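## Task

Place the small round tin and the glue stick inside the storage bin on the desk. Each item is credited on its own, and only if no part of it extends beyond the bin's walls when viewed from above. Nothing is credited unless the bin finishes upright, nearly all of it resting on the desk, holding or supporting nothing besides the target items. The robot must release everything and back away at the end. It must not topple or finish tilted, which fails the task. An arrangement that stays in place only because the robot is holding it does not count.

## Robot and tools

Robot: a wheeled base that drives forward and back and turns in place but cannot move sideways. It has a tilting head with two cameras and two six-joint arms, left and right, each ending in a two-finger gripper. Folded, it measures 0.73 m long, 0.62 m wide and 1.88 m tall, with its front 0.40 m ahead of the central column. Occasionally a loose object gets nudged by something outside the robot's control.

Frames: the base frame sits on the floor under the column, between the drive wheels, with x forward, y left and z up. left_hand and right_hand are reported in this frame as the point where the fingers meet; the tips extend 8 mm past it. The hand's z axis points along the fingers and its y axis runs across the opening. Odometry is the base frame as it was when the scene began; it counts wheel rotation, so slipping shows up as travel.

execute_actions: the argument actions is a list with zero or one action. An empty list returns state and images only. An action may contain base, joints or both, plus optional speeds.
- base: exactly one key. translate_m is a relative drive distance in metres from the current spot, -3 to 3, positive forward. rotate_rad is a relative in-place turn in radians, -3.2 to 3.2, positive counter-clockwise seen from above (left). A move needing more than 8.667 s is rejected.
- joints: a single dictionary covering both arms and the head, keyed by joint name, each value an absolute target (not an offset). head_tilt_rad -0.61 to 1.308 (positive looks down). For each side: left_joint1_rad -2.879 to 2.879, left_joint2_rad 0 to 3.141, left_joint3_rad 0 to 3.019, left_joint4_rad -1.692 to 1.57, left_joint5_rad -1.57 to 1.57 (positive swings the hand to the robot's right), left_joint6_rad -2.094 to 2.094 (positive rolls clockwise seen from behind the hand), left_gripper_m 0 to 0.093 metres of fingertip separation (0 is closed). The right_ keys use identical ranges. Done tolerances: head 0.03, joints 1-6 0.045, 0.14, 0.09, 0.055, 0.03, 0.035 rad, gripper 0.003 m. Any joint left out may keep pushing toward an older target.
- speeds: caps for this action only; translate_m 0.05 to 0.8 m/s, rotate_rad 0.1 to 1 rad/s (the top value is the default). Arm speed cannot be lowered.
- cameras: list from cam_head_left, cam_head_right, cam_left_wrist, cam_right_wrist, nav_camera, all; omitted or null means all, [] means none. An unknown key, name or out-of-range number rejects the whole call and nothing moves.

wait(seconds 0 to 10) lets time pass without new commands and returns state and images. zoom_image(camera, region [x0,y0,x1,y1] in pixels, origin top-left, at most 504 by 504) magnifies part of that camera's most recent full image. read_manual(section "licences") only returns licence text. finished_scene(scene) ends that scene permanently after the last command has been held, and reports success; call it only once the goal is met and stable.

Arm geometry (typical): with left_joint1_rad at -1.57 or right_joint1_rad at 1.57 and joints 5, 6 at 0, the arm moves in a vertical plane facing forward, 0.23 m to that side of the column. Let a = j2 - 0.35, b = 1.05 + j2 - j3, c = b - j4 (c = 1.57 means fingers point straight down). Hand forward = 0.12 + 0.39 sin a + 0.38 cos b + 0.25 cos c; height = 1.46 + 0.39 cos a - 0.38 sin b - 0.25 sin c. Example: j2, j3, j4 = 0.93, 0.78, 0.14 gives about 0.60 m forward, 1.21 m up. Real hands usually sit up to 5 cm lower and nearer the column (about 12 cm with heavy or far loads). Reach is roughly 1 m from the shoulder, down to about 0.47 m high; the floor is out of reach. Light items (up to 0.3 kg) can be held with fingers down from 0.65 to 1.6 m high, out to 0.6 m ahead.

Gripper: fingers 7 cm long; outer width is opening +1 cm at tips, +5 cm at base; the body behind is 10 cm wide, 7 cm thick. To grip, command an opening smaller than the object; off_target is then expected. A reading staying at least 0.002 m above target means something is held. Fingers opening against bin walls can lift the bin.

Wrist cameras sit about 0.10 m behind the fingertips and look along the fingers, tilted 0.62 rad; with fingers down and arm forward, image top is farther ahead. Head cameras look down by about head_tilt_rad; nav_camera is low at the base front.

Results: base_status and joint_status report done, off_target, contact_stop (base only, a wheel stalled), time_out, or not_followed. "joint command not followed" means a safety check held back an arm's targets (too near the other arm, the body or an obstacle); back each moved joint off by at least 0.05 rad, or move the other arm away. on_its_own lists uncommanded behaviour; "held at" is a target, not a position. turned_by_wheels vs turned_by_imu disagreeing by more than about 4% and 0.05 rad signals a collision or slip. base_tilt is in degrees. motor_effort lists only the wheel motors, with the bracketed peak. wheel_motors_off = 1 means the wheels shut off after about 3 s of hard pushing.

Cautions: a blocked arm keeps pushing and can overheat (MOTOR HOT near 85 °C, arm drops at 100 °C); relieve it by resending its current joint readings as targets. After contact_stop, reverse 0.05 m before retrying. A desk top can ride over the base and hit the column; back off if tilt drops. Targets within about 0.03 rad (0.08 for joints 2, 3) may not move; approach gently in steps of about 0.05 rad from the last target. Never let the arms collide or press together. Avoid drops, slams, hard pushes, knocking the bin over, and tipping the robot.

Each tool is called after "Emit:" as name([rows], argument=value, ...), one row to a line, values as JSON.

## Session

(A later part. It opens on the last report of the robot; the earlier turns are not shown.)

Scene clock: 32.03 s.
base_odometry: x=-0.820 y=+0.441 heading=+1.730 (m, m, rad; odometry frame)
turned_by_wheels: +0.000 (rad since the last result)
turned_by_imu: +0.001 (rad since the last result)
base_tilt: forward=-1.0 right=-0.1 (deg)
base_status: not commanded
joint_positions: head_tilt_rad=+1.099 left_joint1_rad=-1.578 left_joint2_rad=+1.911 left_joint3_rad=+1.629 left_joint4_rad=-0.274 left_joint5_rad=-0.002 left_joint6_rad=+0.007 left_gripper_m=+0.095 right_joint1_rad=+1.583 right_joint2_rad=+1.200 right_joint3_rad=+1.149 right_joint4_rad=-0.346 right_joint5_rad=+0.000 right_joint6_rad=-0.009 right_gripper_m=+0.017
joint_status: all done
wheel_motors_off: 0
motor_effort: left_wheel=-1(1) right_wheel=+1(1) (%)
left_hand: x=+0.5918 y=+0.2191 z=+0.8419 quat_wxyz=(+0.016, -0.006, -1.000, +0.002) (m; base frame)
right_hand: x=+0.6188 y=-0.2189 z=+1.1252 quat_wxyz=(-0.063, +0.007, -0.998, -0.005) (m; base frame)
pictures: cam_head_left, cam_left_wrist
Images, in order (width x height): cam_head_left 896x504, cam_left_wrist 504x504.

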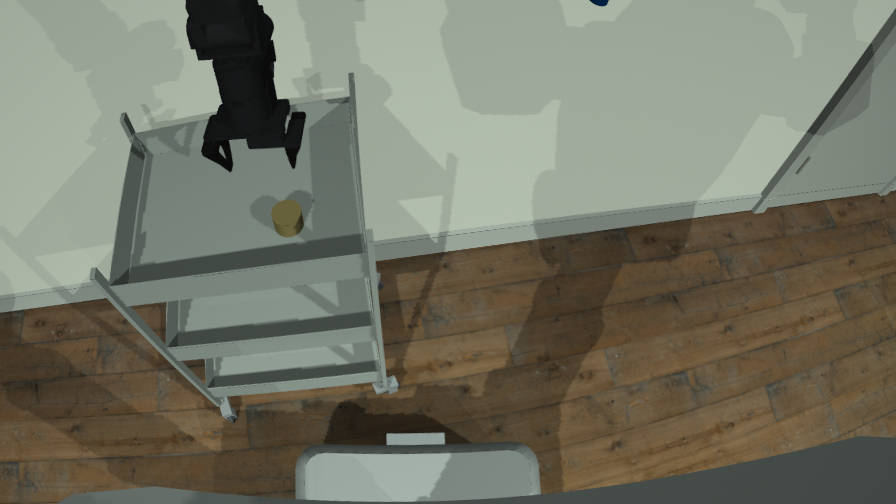

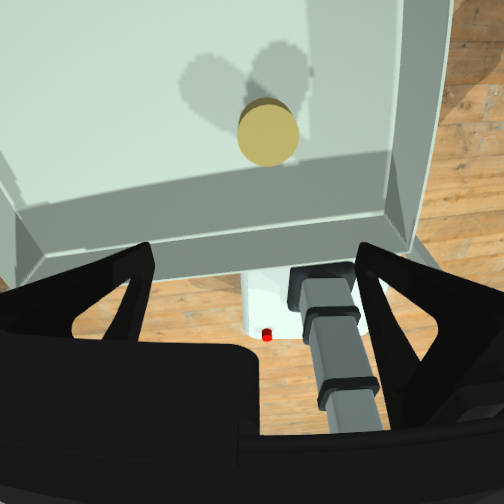

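Emit:
execute_actions([
  {"joints":{"left_joint1_rad":-1.605,"left_joint2_rad":2.17,"left_joint3_rad":1.99,"left_joint4_rad":-0.35,"left_gripper_m":0.08}},
], cameras=["cam_head_left","cam_left_wrist"])

Scene clock: 33.40 s.
base_odometry: x=-0.820 y=+0.441 heading=+1.730 (m, m, rad; odometry frame)
turned_by_wheels: +0.000 (rad since the last result)
turned_by_imu: +0.000 (rad since the last result)
base_tilt: forward=-1.0 right=-0.1 (deg)
base_status: not commanded
joint_positions: head_tilt_rad=+1.099 left_joint1_rad=-1.595 left_joint2_rad=+2.176 left_joint3_rad=+1.975 left_joint4_rad=-0.341 left_joint5_rad=-0.002 left_joint6_rad=+0.007 left_gripper_m=+0.080 right_joint1_rad=+1.583 right_joint2_rad=+1.200 right_joint3_rad=+1.149 right_joint4_rad=-0.346 right_joint5_rad=+0.000 right_joint6_rad=-0.009 right_gripper_m=+0.017
joint_status: all done
wheel_motors_off: 0
motor_effort: left_wheel=-1(1) right_wheel=+1(1) (%)
left_hand: x=+0.6121 y=+0.2034 z=+0.7496 quat_wxyz=(+0.009, -0.010, -1.000, +0.009) (m; base frame)
right_hand: x=+0.6188 y=-0.2189 z=+1.1252 quat_wxyz=(-0.063, +0.007, -0.998, -0.005) (m; base frame)
pictures: cam_head_left, cam_left_wrist
Images, in order (width x height): cam_head_left 896x504, cam_left_wrist 504x504.

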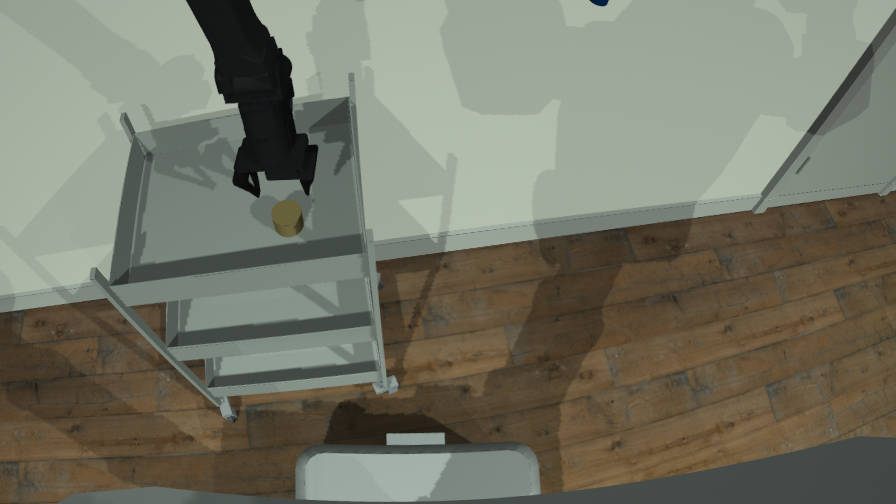

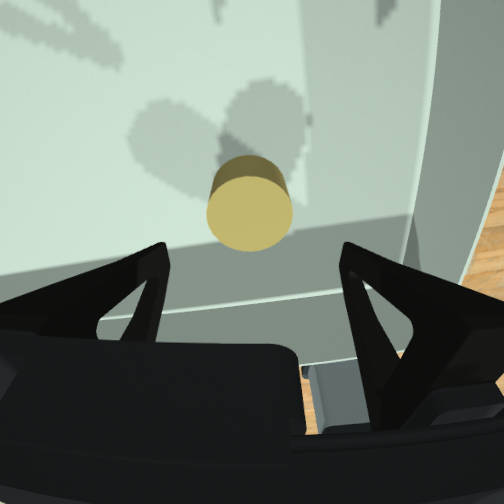

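Emit:
execute_actions([
  {"joints":{"left_joint2_rad":2.46,"left_joint3_rad":2.33,"left_joint4_rad":-0.4,"left_gripper_m":0.09}},
], cameras=["cam_head_left","cam_left_wrist"])

Scene clock: 34.73 s.
base_odometry: x=-0.820 y=+0.441 heading=+1.730 (m, m, rad; odometry frame)
turned_by_wheels: +0.000 (rad since the last result)
turned_by_imu: +0.001 (rad since the last result)
base_tilt: forward=-0.9 right=-0.1 (deg)
base_status: not commanded
joint_positions: head_tilt_rad=+1.099 left_joint1_rad=-1.601 left_joint2_rad=+2.429 left_joint3_rad=+2.314 left_joint4_rad=-0.394 left_joint5_rad=-0.003 left_joint6_rad=+0.008 left_gripper_m=+0.090 right_joint1_rad=+1.583 right_joint2_rad=+1.199 right_joint3_rad=+1.149 right_joint4_rad=-0.347 right_joint5_rad=+0.000 right_joint6_rad=-0.009 right_gripper_m=+0.017
joint_status: all done
wheel_motors_off: 0
motor_effort: left_wheel=+0(10) right_wheel=+0(11) (%)
left_hand: x=+0.6144 y=+0.1965 z=+0.6719 quat_wxyz=(-0.007, -0.012, -1.000, +0.011) (m; base frame)
right_hand: x=+0.6188 y=-0.2189 z=+1.1254 quat_wxyz=(-0.063, +0.007, -0.998, -0.005) (m; base frame)
pictures: cam_head_left, cam_left_wrist
Images, in order (width x height): cam_head_left 896x504, cam_left_wrist 504x504.

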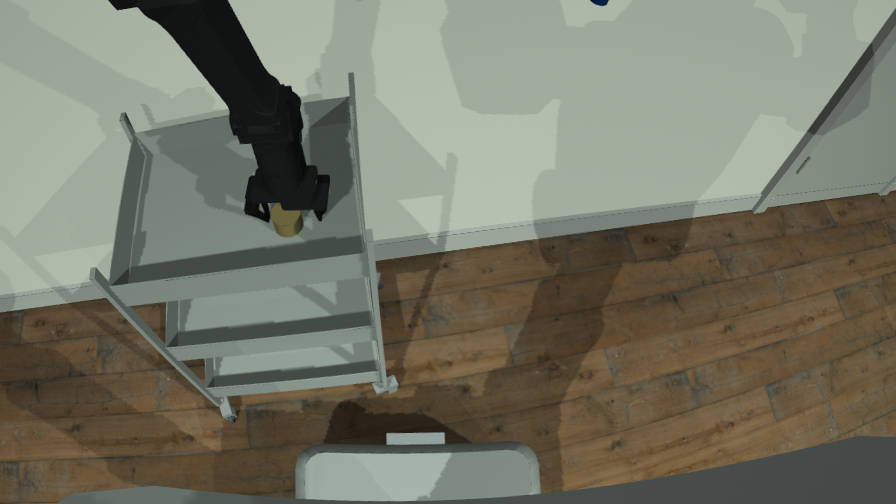

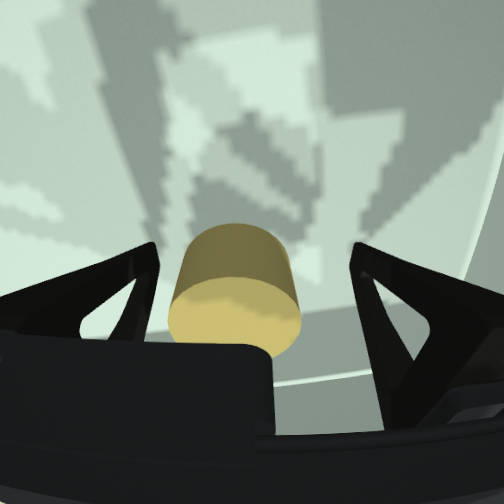

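Emit:
execute_actions([
  {"base":{"translate_m":-0.025},"joints":{"left_joint1_rad":-1.57,"left_joint2_rad":2.54,"left_joint3_rad":2.42,"left_joint4_rad":-0.42}},
], cameras=["cam_head_left","cam_left_wrist"])

Scene clock: 36.10 s.
base_odometry: x=-0.816 y=+0.416 heading=+1.730 (m, m, rad; odometry frame)
turned_by_wheels: +0.000 (rad since the last result)
turned_by_imu: +0.001 (rad since the last result)
base_tilt: forward=-1.0 right=+0.0 (deg)
base_status: done
joint_positions: head_tilt_rad=+1.100 left_joint1_rad=-1.600 left_joint2_rad=+2.464 left_joint3_rad=+2.414 left_joint4_rad=-0.423 left_joint5_rad=-0.005 left_joint6_rad=-0.004 left_gripper_m=+0.090 right_joint1_rad=+1.583 right_joint2_rad=+1.200 right_joint3_rad=+1.147 right_joint4_rad=-0.348 right_joint5_rad=+0.000 right_joint6_rad=-0.009 right_gripper_m=+0.017
joint_status: all done
wheel_motors_off: 0
motor_effort: left_wheel=+0(36) right_wheel=+0(38) (%)
left_hand: x=+0.6387 y=+0.1974 z=+0.6708 quat_wxyz=(-0.025, -0.005, -1.000, +0.011) (m; base frame)
right_hand: x=+0.6171 y=-0.2189 z=+1.1245 quat_wxyz=(-0.061, +0.007, -0.998, -0.005) (m; base frame)
pictures: cam_head_left, cam_left_wrist
Images, in order (width x height): cam_head_left 896x504, cam_left_wrist 504x504.

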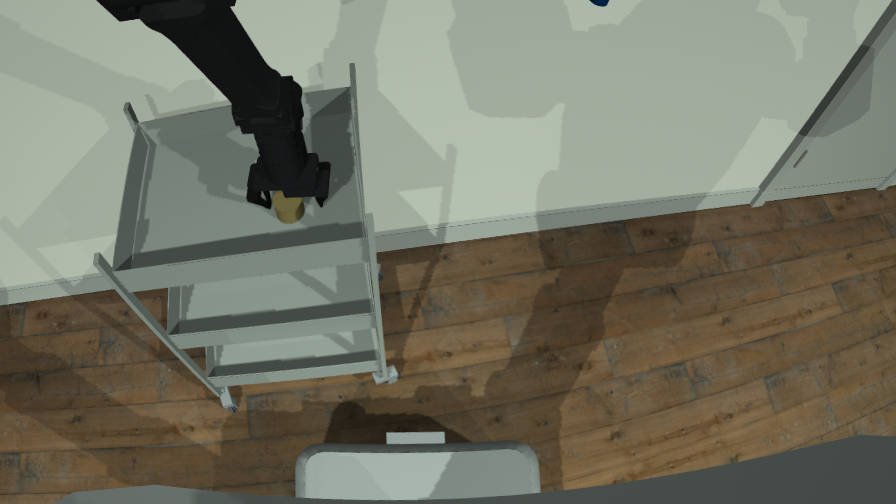

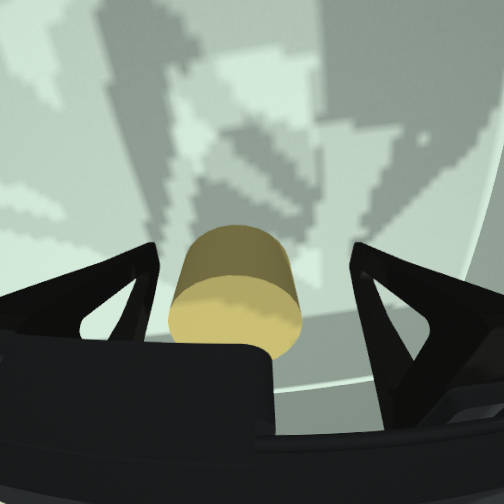

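Emit:
execute_actions([
  {"joints":{"left_joint1_rad":-1.555,"left_joint2_rad":2.40,"left_joint3_rad":2.30,"left_joint4_rad":-0.41}},
], cameras=["cam_left_wrist"])

Scene clock: 37.07 s.
base_odometry: x=-0.816 y=+0.416 heading=+1.730 (m, m, rad; odometry frame)
turned_by_wheels: +0.000 (rad since the last result)
turned_by_imu: +0.000 (rad since the last result)
base_tilt: forward=-1.0 right=-0.1 (deg)
base_status: not commanded
joint_positions: head_tilt_rad=+1.100 left_joint1_rad=-1.559 left_joint2_rad=+2.425 left_joint3_rad=+2.299 left_joint4_rad=-0.415 left_joint5_rad=-0.002 left_joint6_rad=-0.003 left_gripper_m=+0.090 right_joint1_rad=+1.583 right_joint2_rad=+1.200 right_joint3_rad=+1.147 right_joint4_rad=-0.348 right_joint5_rad=+0.000 right_joint6_rad=-0.009 right_gripper_m=+0.017
joint_status: all done
wheel_motors_off: 0
motor_effort: left_wheel=+0(0) right_wheel=+1(1) (%)
left_hand: x=+0.6036 y=+0.2356 z=+0.6712 quat_wxyz=(+0.009, +0.004, -1.000, -0.006) (m; base frame)
right_hand: x=+0.6171 y=-0.2189 z=+1.1245 quat_wxyz=(-0.061, +0.007, -0.998, -0.005) (m; base frame)
pictures: cam_left_wrist
Images, in order (width x height): cam_left_wrist 504x504.

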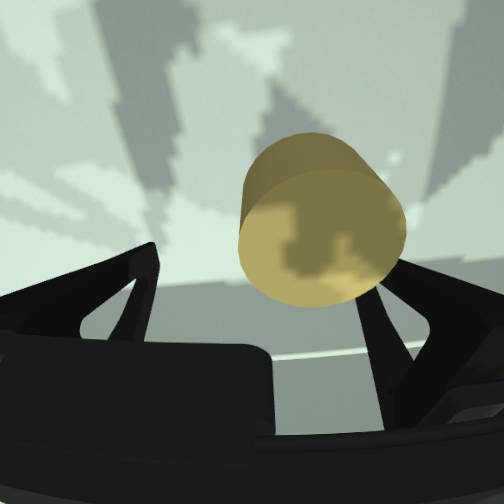

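Emit:
execute_actions([
  {"joints":{"left_joint1_rad":-1.6}},
], cameras=["cam_left_wrist","cam_head_left"])

Scene clock: 37.90 s.
base_odometry: x=-0.816 y=+0.416 heading=+1.730 (m, m, rad; odometry frame)
turned_by_wheels: +0.000 (rad since the last result)
turned_by_imu: +0.000 (rad since the last result)
base_tilt: forward=-1.0 right=-0.1 (deg)
base_status: not commanded
joint_positions: head_tilt_rad=+1.100 left_joint1_rad=-1.595 left_joint2_rad=+2.424 left_joint3_rad=+2.299 left_joint4_rad=-0.415 left_joint5_rad=-0.002 left_joint6_rad=-0.003 left_gripper_m=+0.090 right_joint1_rad=+1.583 right_joint2_rad=+1.200 right_joint3_rad=+1.147 right_joint4_rad=-0.348 right_joint5_rad=+0.000 right_joint6_rad=-0.009 right_gripper_m=+0.017
joint_status: all done
wheel_motors_off: 0
motor_effort: left_wheel=+0(1) right_wheel=+0(0) (%)
left_hand: x=+0.6044 y=+0.2018 z=+0.6719 quat_wxyz=(+0.008, -0.005, -1.000, +0.009) (m; base frame)
right_hand: x=+0.6171 y=-0.2189 z=+1.1245 quat_wxyz=(-0.061, +0.007, -0.998, -0.005) (m; base frame)
pictures: cam_head_left, cam_left_wrist
Images, in order (width x height): cam_head_left 896x504, cam_left_wrist 504x504.

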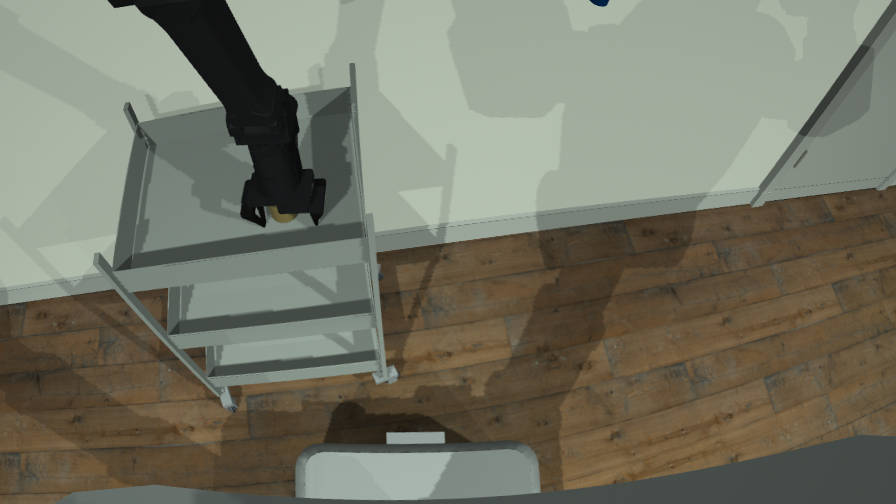

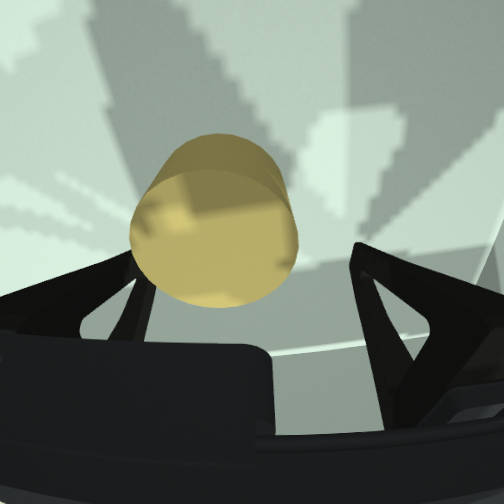

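Emit:
execute_actions([
  {"base":{"translate_m":0.015},"joints":{"left_joint1_rad":-1.585}},
], cameras=["cam_left_wrist"])

Emit:
execute_actions([
  {"joints":{"left_gripper_m":0.02}},
], cameras=["cam_left_wrist","cam_head_left"])

Scene clock: 38.97 s.
base_odometry: x=-0.818 y=+0.431 heading=+1.730 (m, m, rad; odometry frame)
turned_by_wheels: +0.000 (rad since the last result)
turned_by_imu: +0.000 (rad since the last result)
base_tilt: forward=-0.9 right=+0.0 (deg)
base_status: done
joint_positions: head_tilt_rad=+1.100 left_joint1_rad=-1.595 left_joint2_rad=+2.415 left_joint3_rad=+2.292 left_joint4_rad=-0.416 left_joint5_rad=-0.003 left_joint6_rad=-0.004 left_gripper_m=+0.090 right_joint1_rad=+1.583 right_joint2_rad=+1.200 right_joint3_rad=+1.147 right_joint4_rad=-0.348 right_joint5_rad=+0.000 right_joint6_rad=-0.009 right_gripper_m=+0.017
joint_status: all done
wheel_motors_off: 0
motor_effort: left_wheel=+0(32) right_wheel=-1(37) (%)
left_hand: x=+0.6072 y=+0.2024 z=+0.6752 quat_wxyz=(+0.007, -0.004, -1.000, +0.009) (m; base frame)
right_hand: x=+0.6171 y=-0.2189 z=+1.1245 quat_wxyz=(-0.061, +0.007, -0.998, -0.005) (m; base frame)
pictures: cam_left_wrist
Images, in order (width x height): cam_left_wrist 504x504.

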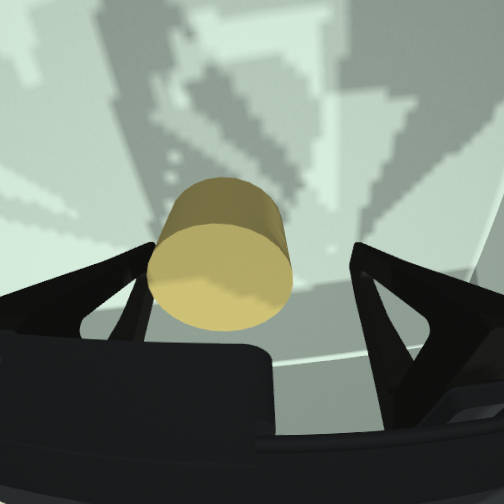

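Scene clock: 39.63 s.
base_odometry: x=-0.818 y=+0.431 heading=+1.730 (m, m, rad; odometry frame)
turned_by_wheels: +0.000 (rad since the last result)
turned_by_imu: +0.000 (rad since the last result)
base_tilt: forward=-1.0 right=-0.1 (deg)
base_status: not commanded
joint_positions: head_tilt_rad=+1.100 left_joint1_rad=-1.595 left_joint2_rad=+2.415 left_joint3_rad=+2.292 left_joint4_rad=-0.416 left_joint5_rad=-0.003 left_joint6_rad=-0.004 left_gripper_m=+0.050 right_joint1_rad=+1.583 right_joint2_rad=+1.200 right_joint3_rad=+1.147 right_joint4_rad=-0.348 right_joint5_rad=+0.000 right_joint6_rad=-0.009 right_gripper_m=+0.017
joint_status: left_gripper_m off_target (ended at +0.050, target +0.020)
wheel_motors_off: 0
motor_effort: left_wheel=+0(0) right_wheel=+0(0) (%)
left_hand: x=+0.6072 y=+0.2024 z=+0.6752 quat_wxyz=(+0.007, -0.004, -1.000, +0.009) (m; base frame)
right_hand: x=+0.6171 y=-0.2189 z=+1.1245 quat_wxyz=(-0.061, +0.007, -0.998, -0.005) (m; base frame)
pictures: cam_head_left, cam_left_wrist
Images, in order (width x height): cam_head_left 896x504, cam_left_wrist 504x504.

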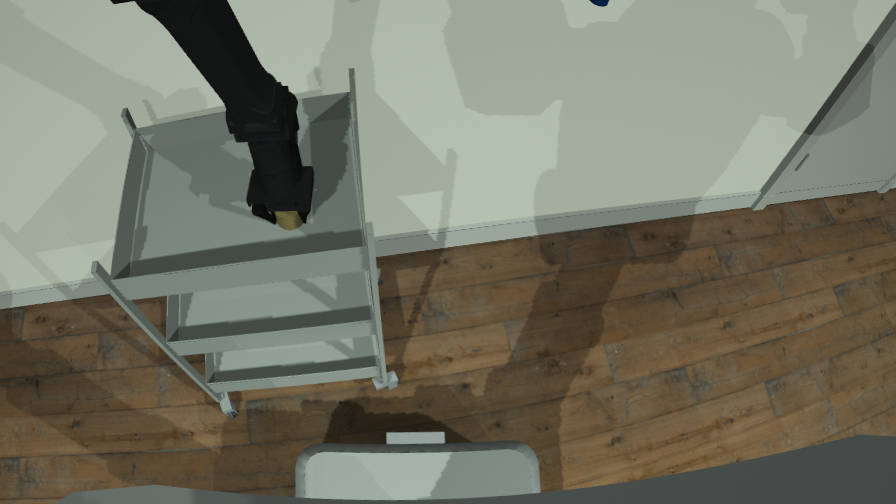

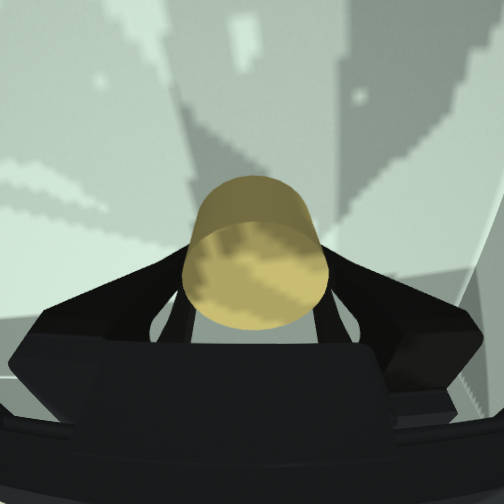

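Emit:
execute_actions([
  {"joints":{"left_joint2_rad":1.22,"left_joint3_rad":1.12,"left_joint4_rad":-0.38,"left_gripper_m":0.02}},
], cameras=[])

Emit:
execute_actions([
  {"base":{"translate_m":-0.3},"joints":{"head_tilt_rad":0.7}},
], cameras=[])

Emit:
execute_actions([
  {"base":{"rotate_rad":-1.93}},
], cameras=[])

Emit:
execute_actions([
  {"base":{"translate_m":1.2}},
], cameras=["cam_head_left","nav_camera"])

Scene clock: 41.63 s.
base_odometry: x=-0.818 y=+0.431 heading=+1.730 (m, m, rad; odometry frame)
turned_by_wheels: +0.000 (rad since the last result)
turned_by_imu: +0.001 (rad since the last result)
base_tilt: forward=-1.0 right=+0.0 (deg)
base_status: not commanded
joint_positions: head_tilt_rad=+1.100 left_joint1_rad=-1.595 left_joint2_rad=+1.227 left_joint3_rad=+1.108 left_joint4_rad=-0.386 left_joint5_rad=-0.003 left_joint6_rad=-0.004 left_gripper_m=+0.050 right_joint1_rad=+1.583 right_joint2_rad=+1.200 right_joint3_rad=+1.147 right_joint4_rad=-0.348 right_joint5_rad=+0.000 right_joint6_rad=-0.009 right_gripper_m=+0.017
joint_status: left_gripper_m off_target (ended at +0.050, target +0.020); the others done
wheel_motors_off: 0
motor_effort: left_wheel=+0(1) right_wheel=+1(1) (%)
left_hand: x=+0.5754 y=+0.2117 z=+1.1044 quat_wxyz=(-0.009, -0.004, -1.000, +0.009) (m; base frame)
right_hand: x=+0.6171 y=-0.2189 z=+1.1245 quat_wxyz=(-0.061, +0.007, -0.998, -0.005) (m; base frame)
pictures: none
No camera images: the call's "cameras" was empty. Leave "cameras" out to get every camera's image.

Scene clock: 43.80 s.
base_odometry: x=-0.771 y=+0.135 heading=+1.731 (m, m, rad; odometry frame)
turned_by_wheels: +0.000 (rad since the last result)
turned_by_imu: +0.002 (rad since the last result)
base_tilt: forward=-0.9 right=-0.1 (deg)
base_status: done
joint_positions: head_tilt_rad=+0.716 left_joint1_rad=-1.595 left_joint2_rad=+1.227 left_joint3_rad=+1.108 left_joint4_rad=-0.386 left_joint5_rad=-0.003 left_joint6_rad=-0.004 left_gripper_m=+0.050 right_joint1_rad=+1.583 right_joint2_rad=+1.200 right_joint3_rad=+1.146 right_joint4_rad=-0.349 right_joint5_rad=+0.000 right_joint6_rad=-0.009 right_gripper_m=+0.017
joint_status: all done
wheel_motors_off: 0
motor_effort: left_wheel=-1(44) right_wheel=-2(38) (%)
left_hand: x=+0.5757 y=+0.2117 z=+1.1045 quat_wxyz=(-0.010, -0.004, -1.000, +0.009) (m; base frame)
right_hand: x=+0.6165 y=-0.2189 z=+1.1243 quat_wxyz=(-0.060, +0.007, -0.998, -0.005) (m; base frame)
pictures: none
No camera images: the call's "cameras" was empty. Leave "cameras" out to get every camera's image.

Scene clock: 47.27 s.
base_odometry: x=-0.771 y=+0.135 heading=-0.198 (m, m, rad; odometry frame)
turned_by_wheels: -1.929 (rad since the last result)
turned_by_imu: -1.890 (rad since the last result)
base_tilt: forward=-1.0 right=-0.1 (deg)
base_status: done
joint_positions: head_tilt_rad=+0.716 left_joint1_rad=-1.593 left_joint2_rad=+1.227 left_joint3_rad=+1.108 left_joint4_rad=-0.386 left_joint5_rad=-0.002 left_joint6_rad=-0.004 left_gripper_m=+0.050 right_joint1_rad=+1.582 right_joint2_rad=+1.200 right_joint3_rad=+1.146 right_joint4_rad=-0.349 right_joint5_rad=+0.000 right_joint6_rad=-0.009 right_gripper_m=+0.017
joint_status: not commanded
wheel_motors_off: 0
motor_effort: left_wheel=+4(43) right_wheel=-4(43) (%)
left_hand: x=+0.5757 y=+0.2129 z=+1.1045 quat_wxyz=(-0.010, -0.003, -1.000, +0.008) (m; base frame)
right_hand: x=+0.6165 y=-0.2192 z=+1.1243 quat_wxyz=(-0.060, +0.007, -0.998, -0.005) (m; base frame)
pictures: none
No camera images: the call's "cameras" was empty. Leave "cameras" out to get every camera's image.

Scene clock: 50.93 s.
base_odometry: x=+0.406 y=-0.102 heading=-0.199 (m, m, rad; odometry frame)
turned_by_wheels: -0.001 (rad since the last result)
turned_by_imu: -0.001 (rad since the last result)
base_tilt: forward=-0.9 right=-0.1 (deg)
base_status: done
joint_positions: head_tilt_rad=+0.716 left_joint1_rad=-1.593 left_joint2_rad=+1.226 left_joint3_rad=+1.111 left_joint4_rad=-0.386 left_joint5_rad=-0.002 left_joint6_rad=-0.004 left_gripper_m=+0.050 right_joint1_rad=+1.582 right_joint2_rad=+1.200 right_joint3_rad=+1.146 right_joint4_rad=-0.349 right_joint5_rad=+0.000 right_joint6_rad=-0.009 right_gripper_m=+0.017
joint_status: not commanded
wheel_motors_off: 0
motor_effort: left_wheel=-1(54) right_wheel=+2(67) (%)
left_hand: x=+0.5774 y=+0.2129 z=+1.1050 quat_wxyz=(-0.011, -0.003, -1.000, +0.008) (m; base frame)
right_hand: x=+0.6165 y=-0.2192 z=+1.1243 quat_wxyz=(-0.060, +0.007, -0.998, -0.005) (m; base frame)
pictures: cam_head_left, nav_camera
Images, in order (width x height): cam_head_left 896x504, nav_camera 896x504.

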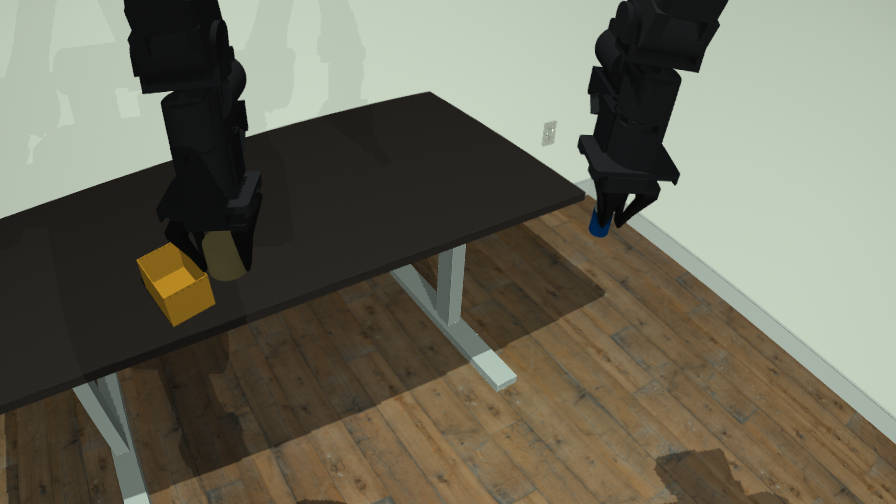

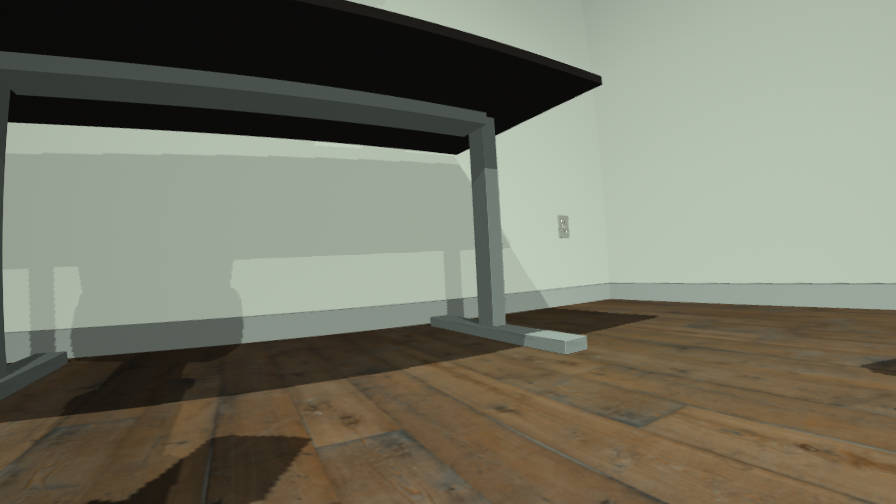

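Emit:
execute_actions([
  {"base":{"rotate_rad":0.5},"joints":{"head_tilt_rad":0.85}},
], cameras=["cam_head_left","nav_camera"])

Scene clock: 52.97 s.
base_odometry: x=+0.406 y=-0.102 heading=+0.300 (m, m, rad; odometry frame)
turned_by_wheels: +0.499 (rad since the last result)
turned_by_imu: +0.488 (rad since the last result)
base_tilt: forward=-1.0 right=-0.1 (deg)
base_status: done
joint_positions: head_tilt_rad=+0.851 left_joint1_rad=-1.591 left_joint2_rad=+1.226 left_joint3_rad=+1.111 left_joint4_rad=-0.386 left_joint5_rad=-0.002 left_joint6_rad=-0.004 left_gripper_m=+0.050 right_joint1_rad=+1.582 right_joint2_rad=+1.200 right_joint3_rad=+1.146 right_joint4_rad=-0.349 right_joint5_rad=+0.000 right_joint6_rad=-0.009 right_gripper_m=+0.017
joint_status: all done
wheel_motors_off: 0
motor_effort: left_wheel=-4(50) right_wheel=+5(45) (%)
left_hand: x=+0.5774 y=+0.2134 z=+1.1050 quat_wxyz=(-0.011, -0.003, -1.000, +0.008) (m; base frame)
right_hand: x=+0.6165 y=-0.2194 z=+1.1243 quat_wxyz=(-0.060, +0.007, -0.998, -0.004) (m; base frame)
pictures: cam_head_left, nav_camera
Images, in order (width x height): cam_head_left 896x504, nav_camera 896x504.

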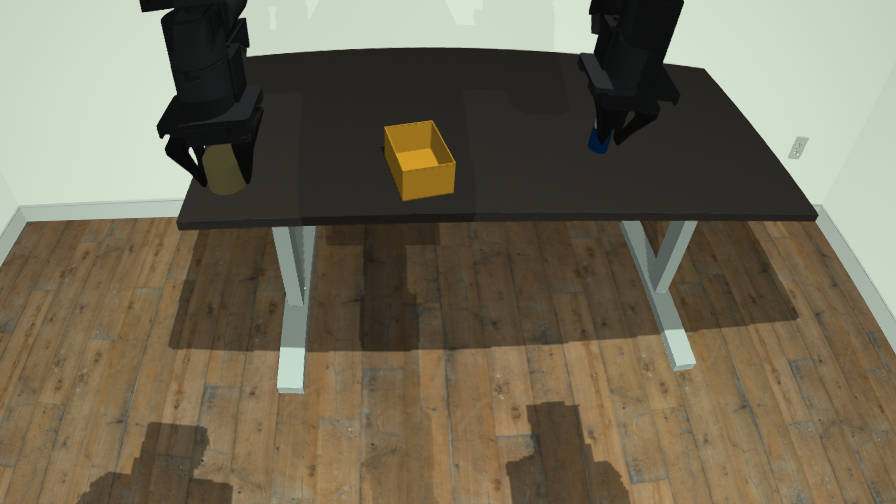

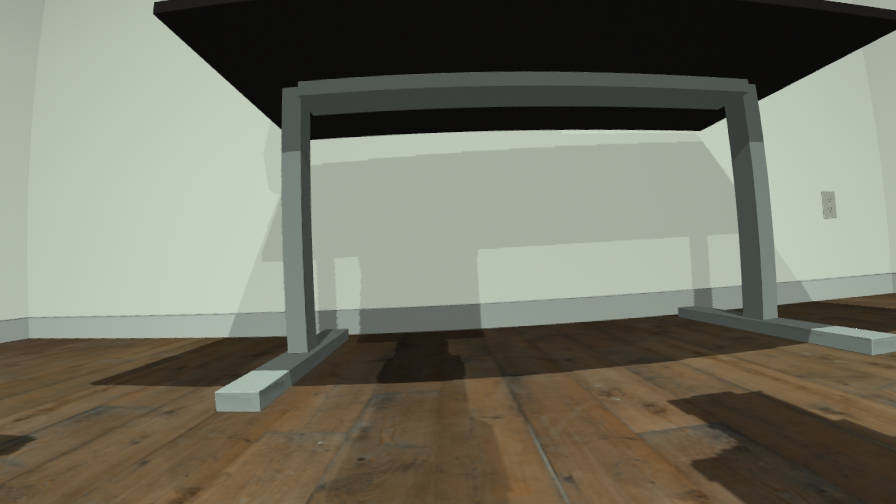

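Emit:
execute_actions([
  {"base":{"translate_m":0.38},"joints":{"head_tilt_rad":1.0}},
], cameras=["cam_head_left","cam_left_wrist","cam_right_wrist"])

Scene clock: 55.37 s.
base_odometry: x=+0.769 y=+0.010 heading=+0.301 (m, m, rad; odometry frame)
turned_by_wheels: +0.001 (rad since the last result)
turned_by_imu: +0.001 (rad since the last result)
base_tilt: forward=-1.0 right=-0.1 (deg)
base_status: done
joint_positions: head_tilt_rad=+1.000 left_joint1_rad=-1.591 left_joint2_rad=+1.225 left_joint3_rad=+1.114 left_joint4_rad=-0.386 left_joint5_rad=-0.002 left_joint6_rad=-0.004 left_gripper_m=+0.050 right_joint1_rad=+1.582 right_joint2_rad=+1.200 right_joint3_rad=+1.147 right_joint4_rad=-0.349 right_joint5_rad=+0.000 right_joint6_rad=-0.009 right_gripper_m=+0.017
joint_status: all done
wheel_motors_off: 0
motor_effort: left_wheel=+1(55) right_wheel=+0(64) (%)
left_hand: x=+0.5797 y=+0.2134 z=+1.1059 quat_wxyz=(-0.013, -0.003, -1.000, +0.008) (m; base frame)
right_hand: x=+0.6170 y=-0.2194 z=+1.1244 quat_wxyz=(-0.061, +0.007, -0.998, -0.004) (m; base frame)
pictures: cam_head_left, cam_left_wrist, cam_right_wrist
Images, in order (width x height): cam_head_left 896x504, cam_left_wrist 504x504, cam_right_wrist 504x504.

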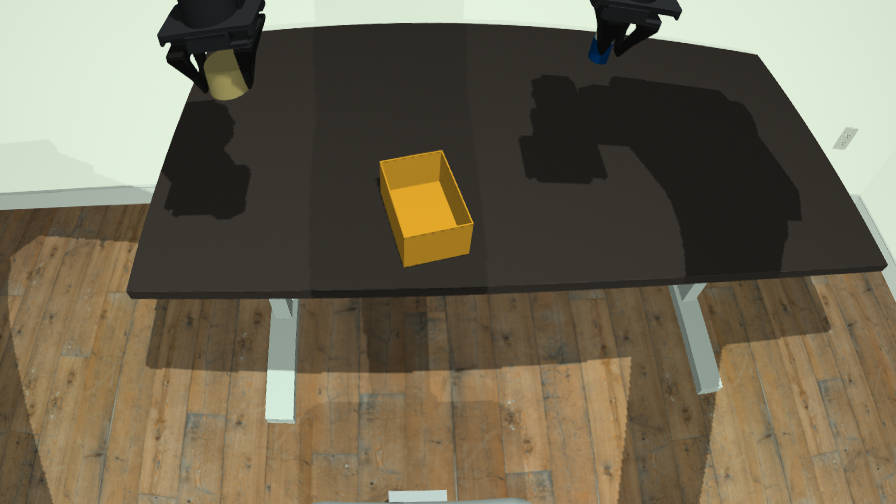

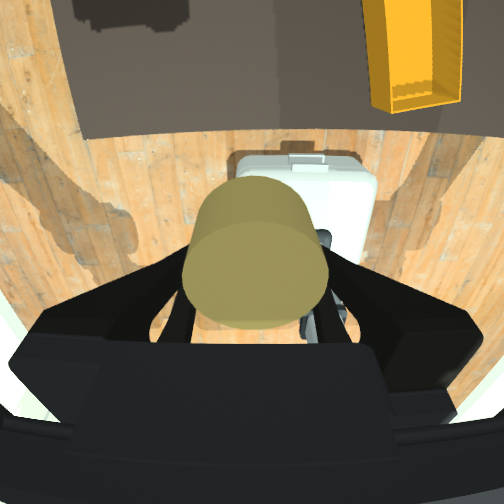

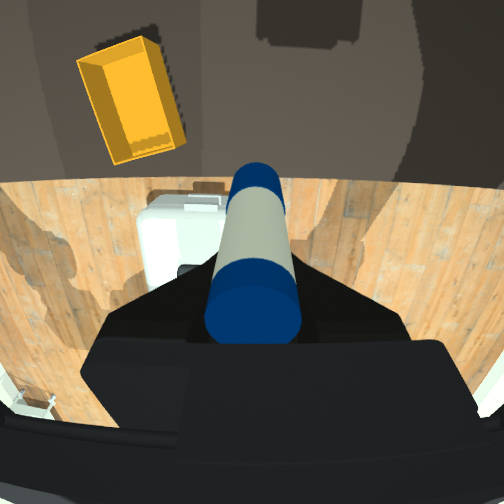

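Emit:
execute_actions([
  {"base":{"translate_m":0.07},"joints":{"right_joint1_rad":1.25,"left_joint1_rad":-1.84,"left_joint2_rad":1.6,"left_joint3_rad":1.35,"left_joint4_rad":-0.27,"head_tilt_rad":1.1}},
], cameras=["cam_head_left","cam_left_wrist"])

Scene clock: 56.93 s.
base_odometry: x=+0.836 y=+0.031 heading=+0.301 (m, m, rad; odometry frame)
turned_by_wheels: +0.000 (rad since the last result)
turned_by_imu: +0.001 (rad since the last result)
base_tilt: forward=-1.0 right=-0.1 (deg)
base_status: done
joint_positions: head_tilt_rad=+1.099 left_joint1_rad=-1.855 left_joint2_rad=+1.613 left_joint3_rad=+1.338 left_joint4_rad=-0.270 left_joint5_rad=+0.000 left_joint6_rad=-0.004 left_gripper_m=+0.050 right_joint1_rad=+1.239 right_joint2_rad=+1.201 right_joint3_rad=+1.148 right_joint4_rad=-0.349 right_joint5_rad=+0.002 right_joint6_rad=-0.008 right_gripper_m=+0.017
joint_status: all done
wheel_motors_off: 0
motor_effort: left_wheel=+1(39) right_wheel=-1(46) (%)
left_hand: x=+0.5662 y=+0.0327 z=+0.9793 quat_wxyz=(+0.011, -0.070, -0.990, +0.122) (m; base frame)
right_hand: x=+0.6017 y=-0.4069 z=+1.1506 quat_wxyz=(-0.059, -0.070, -0.985, +0.149) (m; base frame)
pictures: cam_head_left, cam_left_wrist
Images, in order (width x height): cam_head_left 896x504, cam_left_wrist 504x504.

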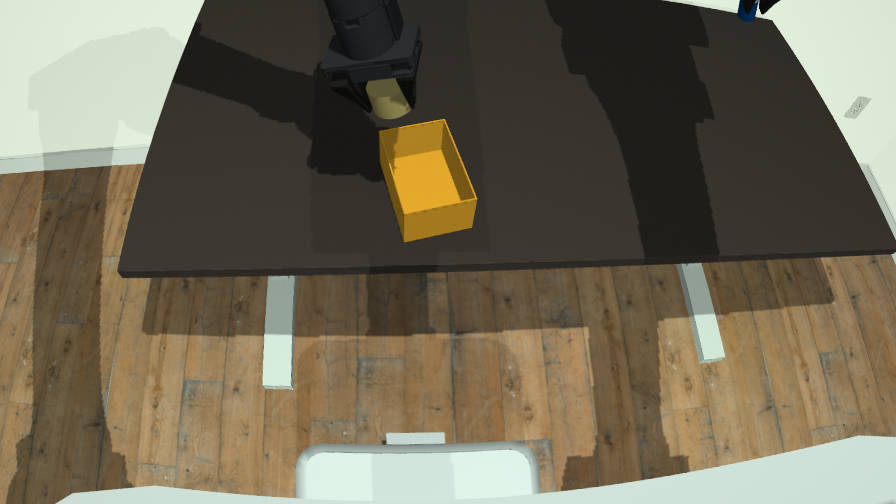

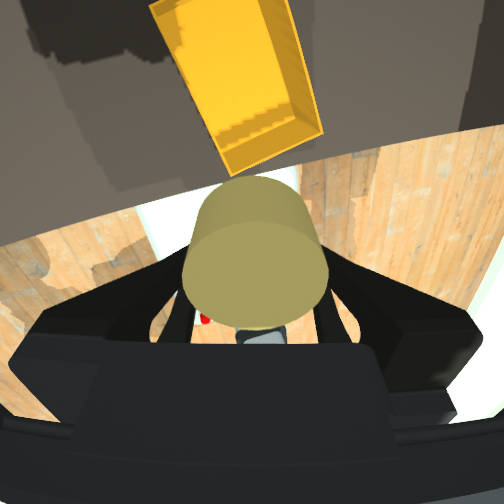

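Emit:
execute_actions([
  {"joints":{"left_joint2_rad":1.92,"left_joint3_rad":1.77,"left_joint4_rad":-0.37}},
], cameras=["cam_head_left","cam_left_wrist"])

Scene clock: 58.27 s.
base_odometry: x=+0.836 y=+0.031 heading=+0.301 (m, m, rad; odometry frame)
turned_by_wheels: +0.000 (rad since the last result)
turned_by_imu: +0.000 (rad since the last result)
base_tilt: forward=-0.9 right=-0.1 (deg)
base_status: not commanded
joint_positions: head_tilt_rad=+1.099 left_joint1_rad=-1.855 left_joint2_rad=+1.931 left_joint3_rad=+1.756 left_joint4_rad=-0.360 left_joint5_rad=+0.000 left_joint6_rad=-0.004 left_gripper_m=+0.050 right_joint1_rad=+1.239 right_joint2_rad=+1.201 right_joint3_rad=+1.148 right_joint4_rad=-0.349 right_joint5_rad=+0.002 right_joint6_rad=-0.008 right_gripper_m=+0.017
joint_status: all done
wheel_motors_off: 0
motor_effort: left_wheel=+0(0) right_wheel=+0(1) (%)
left_hand: x=+0.6196 y=-0.0018 z=+0.8739 quat_wxyz=(+0.006, -0.069, -0.990, +0.122) (m; base frame)
right_hand: x=+0.6017 y=-0.4069 z=+1.1506 quat_wxyz=(-0.059, -0.070, -0.985, +0.149) (m; base frame)
pictures: cam_head_left, cam_left_wrist
Images, in order (width x height): cam_head_left 896x504, cam_left_wrist 504x504.

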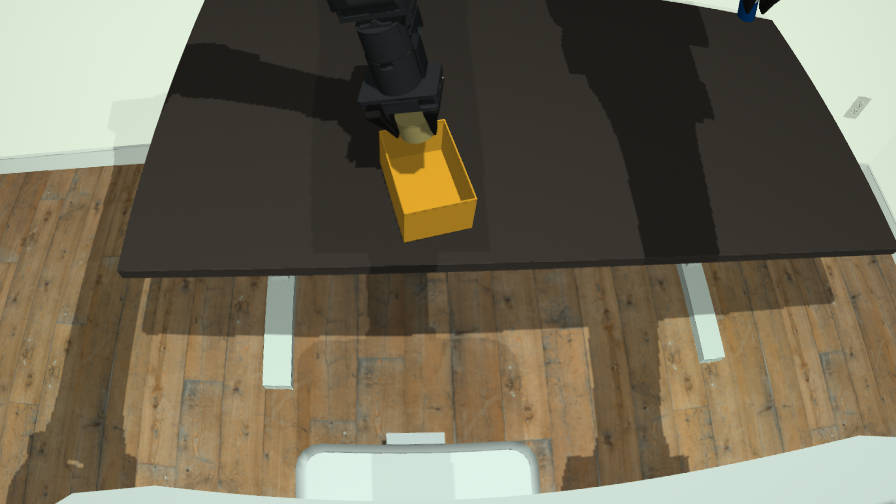

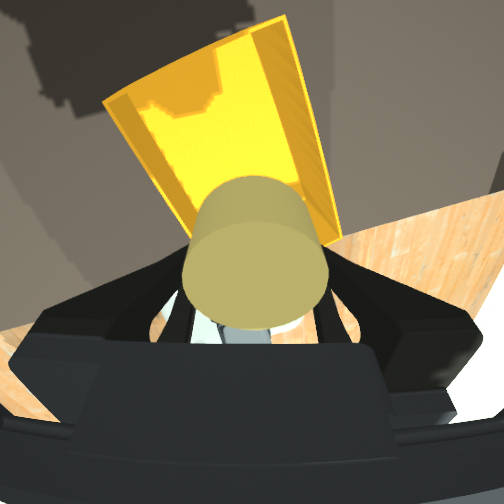

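Emit:
execute_actions([
  {"joints":{"left_joint2_rad":2.04,"left_joint3_rad":1.9,"left_joint4_rad":-0.38}},
], cameras=["cam_head_left","cam_left_wrist"])

Scene clock: 59.20 s.
base_odometry: x=+0.836 y=+0.031 heading=+0.301 (m, m, rad; odometry frame)
turned_by_wheels: +0.000 (rad since the last result)
turned_by_imu: +0.000 (rad since the last result)
base_tilt: forward=-1.0 right=-0.1 (deg)
base_status: not commanded
joint_positions: head_tilt_rad=+1.099 left_joint1_rad=-1.855 left_joint2_rad=+2.023 left_joint3_rad=+1.891 left_joint4_rad=-0.371 left_joint5_rad=+0.000 left_joint6_rad=-0.004 left_gripper_m=+0.050 right_joint1_rad=+1.239 right_joint2_rad=+1.201 right_joint3_rad=+1.148 right_joint4_rad=-0.349 right_joint5_rad=+0.002 right_joint6_rad=-0.008 right_gripper_m=+0.017
joint_status: all done
wheel_motors_off: 0
motor_effort: left_wheel=+0(1) right_wheel=-1(1) (%)
left_hand: x=+0.6405 y=-0.0118 z=+0.8461 quat_wxyz=(-0.010, -0.067, -0.990, +0.124) (m; base frame)
right_hand: x=+0.6017 y=-0.4069 z=+1.1506 quat_wxyz=(-0.059, -0.070, -0.985, +0.149) (m; base frame)
pictures: cam_head_left, cam_left_wrist
Images, in order (width x height): cam_head_left 896x504, cam_left_wrist 504x504.

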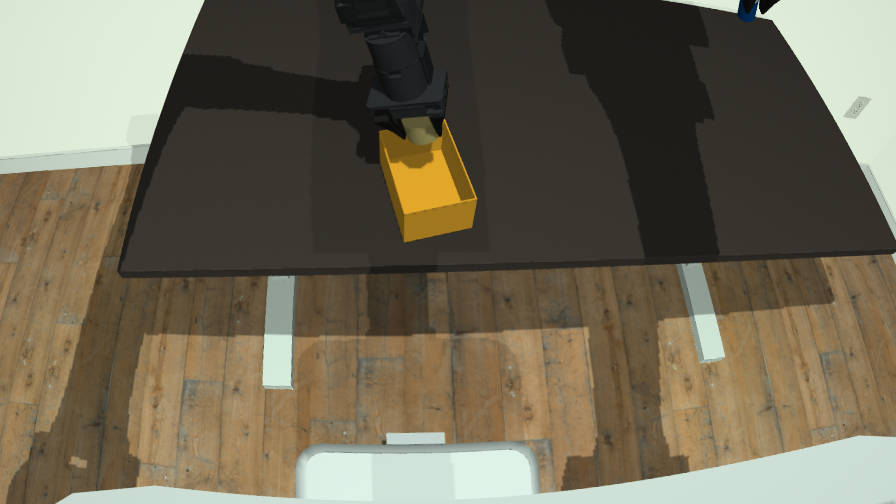

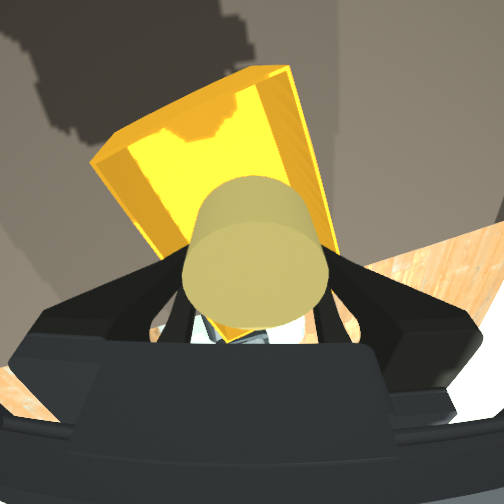

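Emit:
execute_actions([
  {"joints":{"left_joint2_rad":2.22,"left_joint3_rad":2.04,"left_joint4_rad":-0.36}},
], cameras=["cam_head_left","cam_left_wrist"])

Scene clock: 60.40 s.
base_odometry: x=+0.836 y=+0.031 heading=+0.301 (m, m, rad; odometry frame)
turned_by_wheels: +0.000 (rad since the last result)
turned_by_imu: +0.000 (rad since the last result)
base_tilt: forward=-0.9 right=-0.1 (deg)
base_status: not commanded
joint_positions: head_tilt_rad=+1.099 left_joint1_rad=-1.855 left_joint2_rad=+2.228 left_joint3_rad=+2.030 left_joint4_rad=-0.366 left_joint5_rad=+0.001 left_joint6_rad=-0.004 left_gripper_m=+0.050 right_joint1_rad=+1.239 right_joint2_rad=+1.201 right_joint3_rad=+1.148 right_joint4_rad=-0.349 right_joint5_rad=+0.002 right_joint6_rad=-0.008 right_gripper_m=+0.017
joint_status: all done
wheel_motors_off: 0
motor_effort: left_wheel=+1(1) right_wheel=+1(1) (%)
left_hand: x=+0.5845 y=-0.0251 z=+0.7620 quat_wxyz=(+0.020, -0.071, -0.990, +0.122) (m; base frame)
right_hand: x=+0.6017 y=-0.4069 z=+1.1506 quat_wxyz=(-0.059, -0.070, -0.985, +0.149) (m; base frame)
pictures: cam_head_left, cam_left_wrist
Images, in order (width x height): cam_head_left 896x504, cam_left_wrist 504x504.

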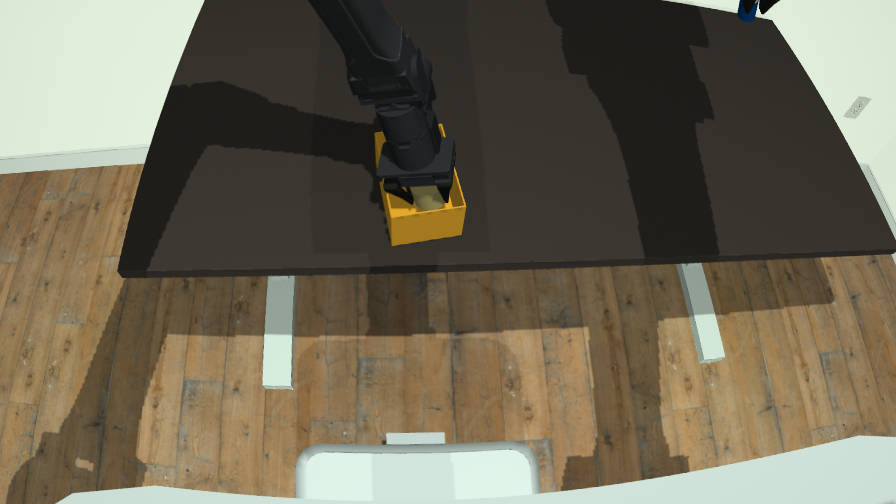

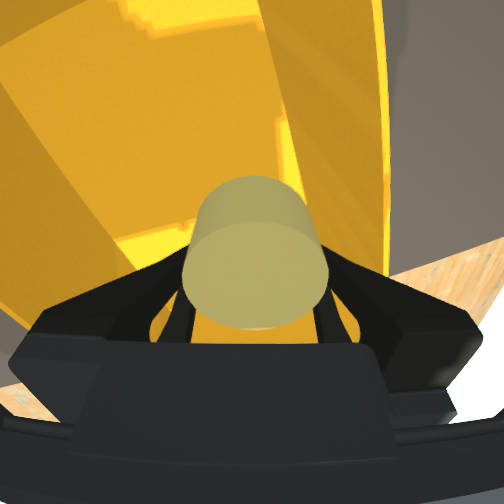

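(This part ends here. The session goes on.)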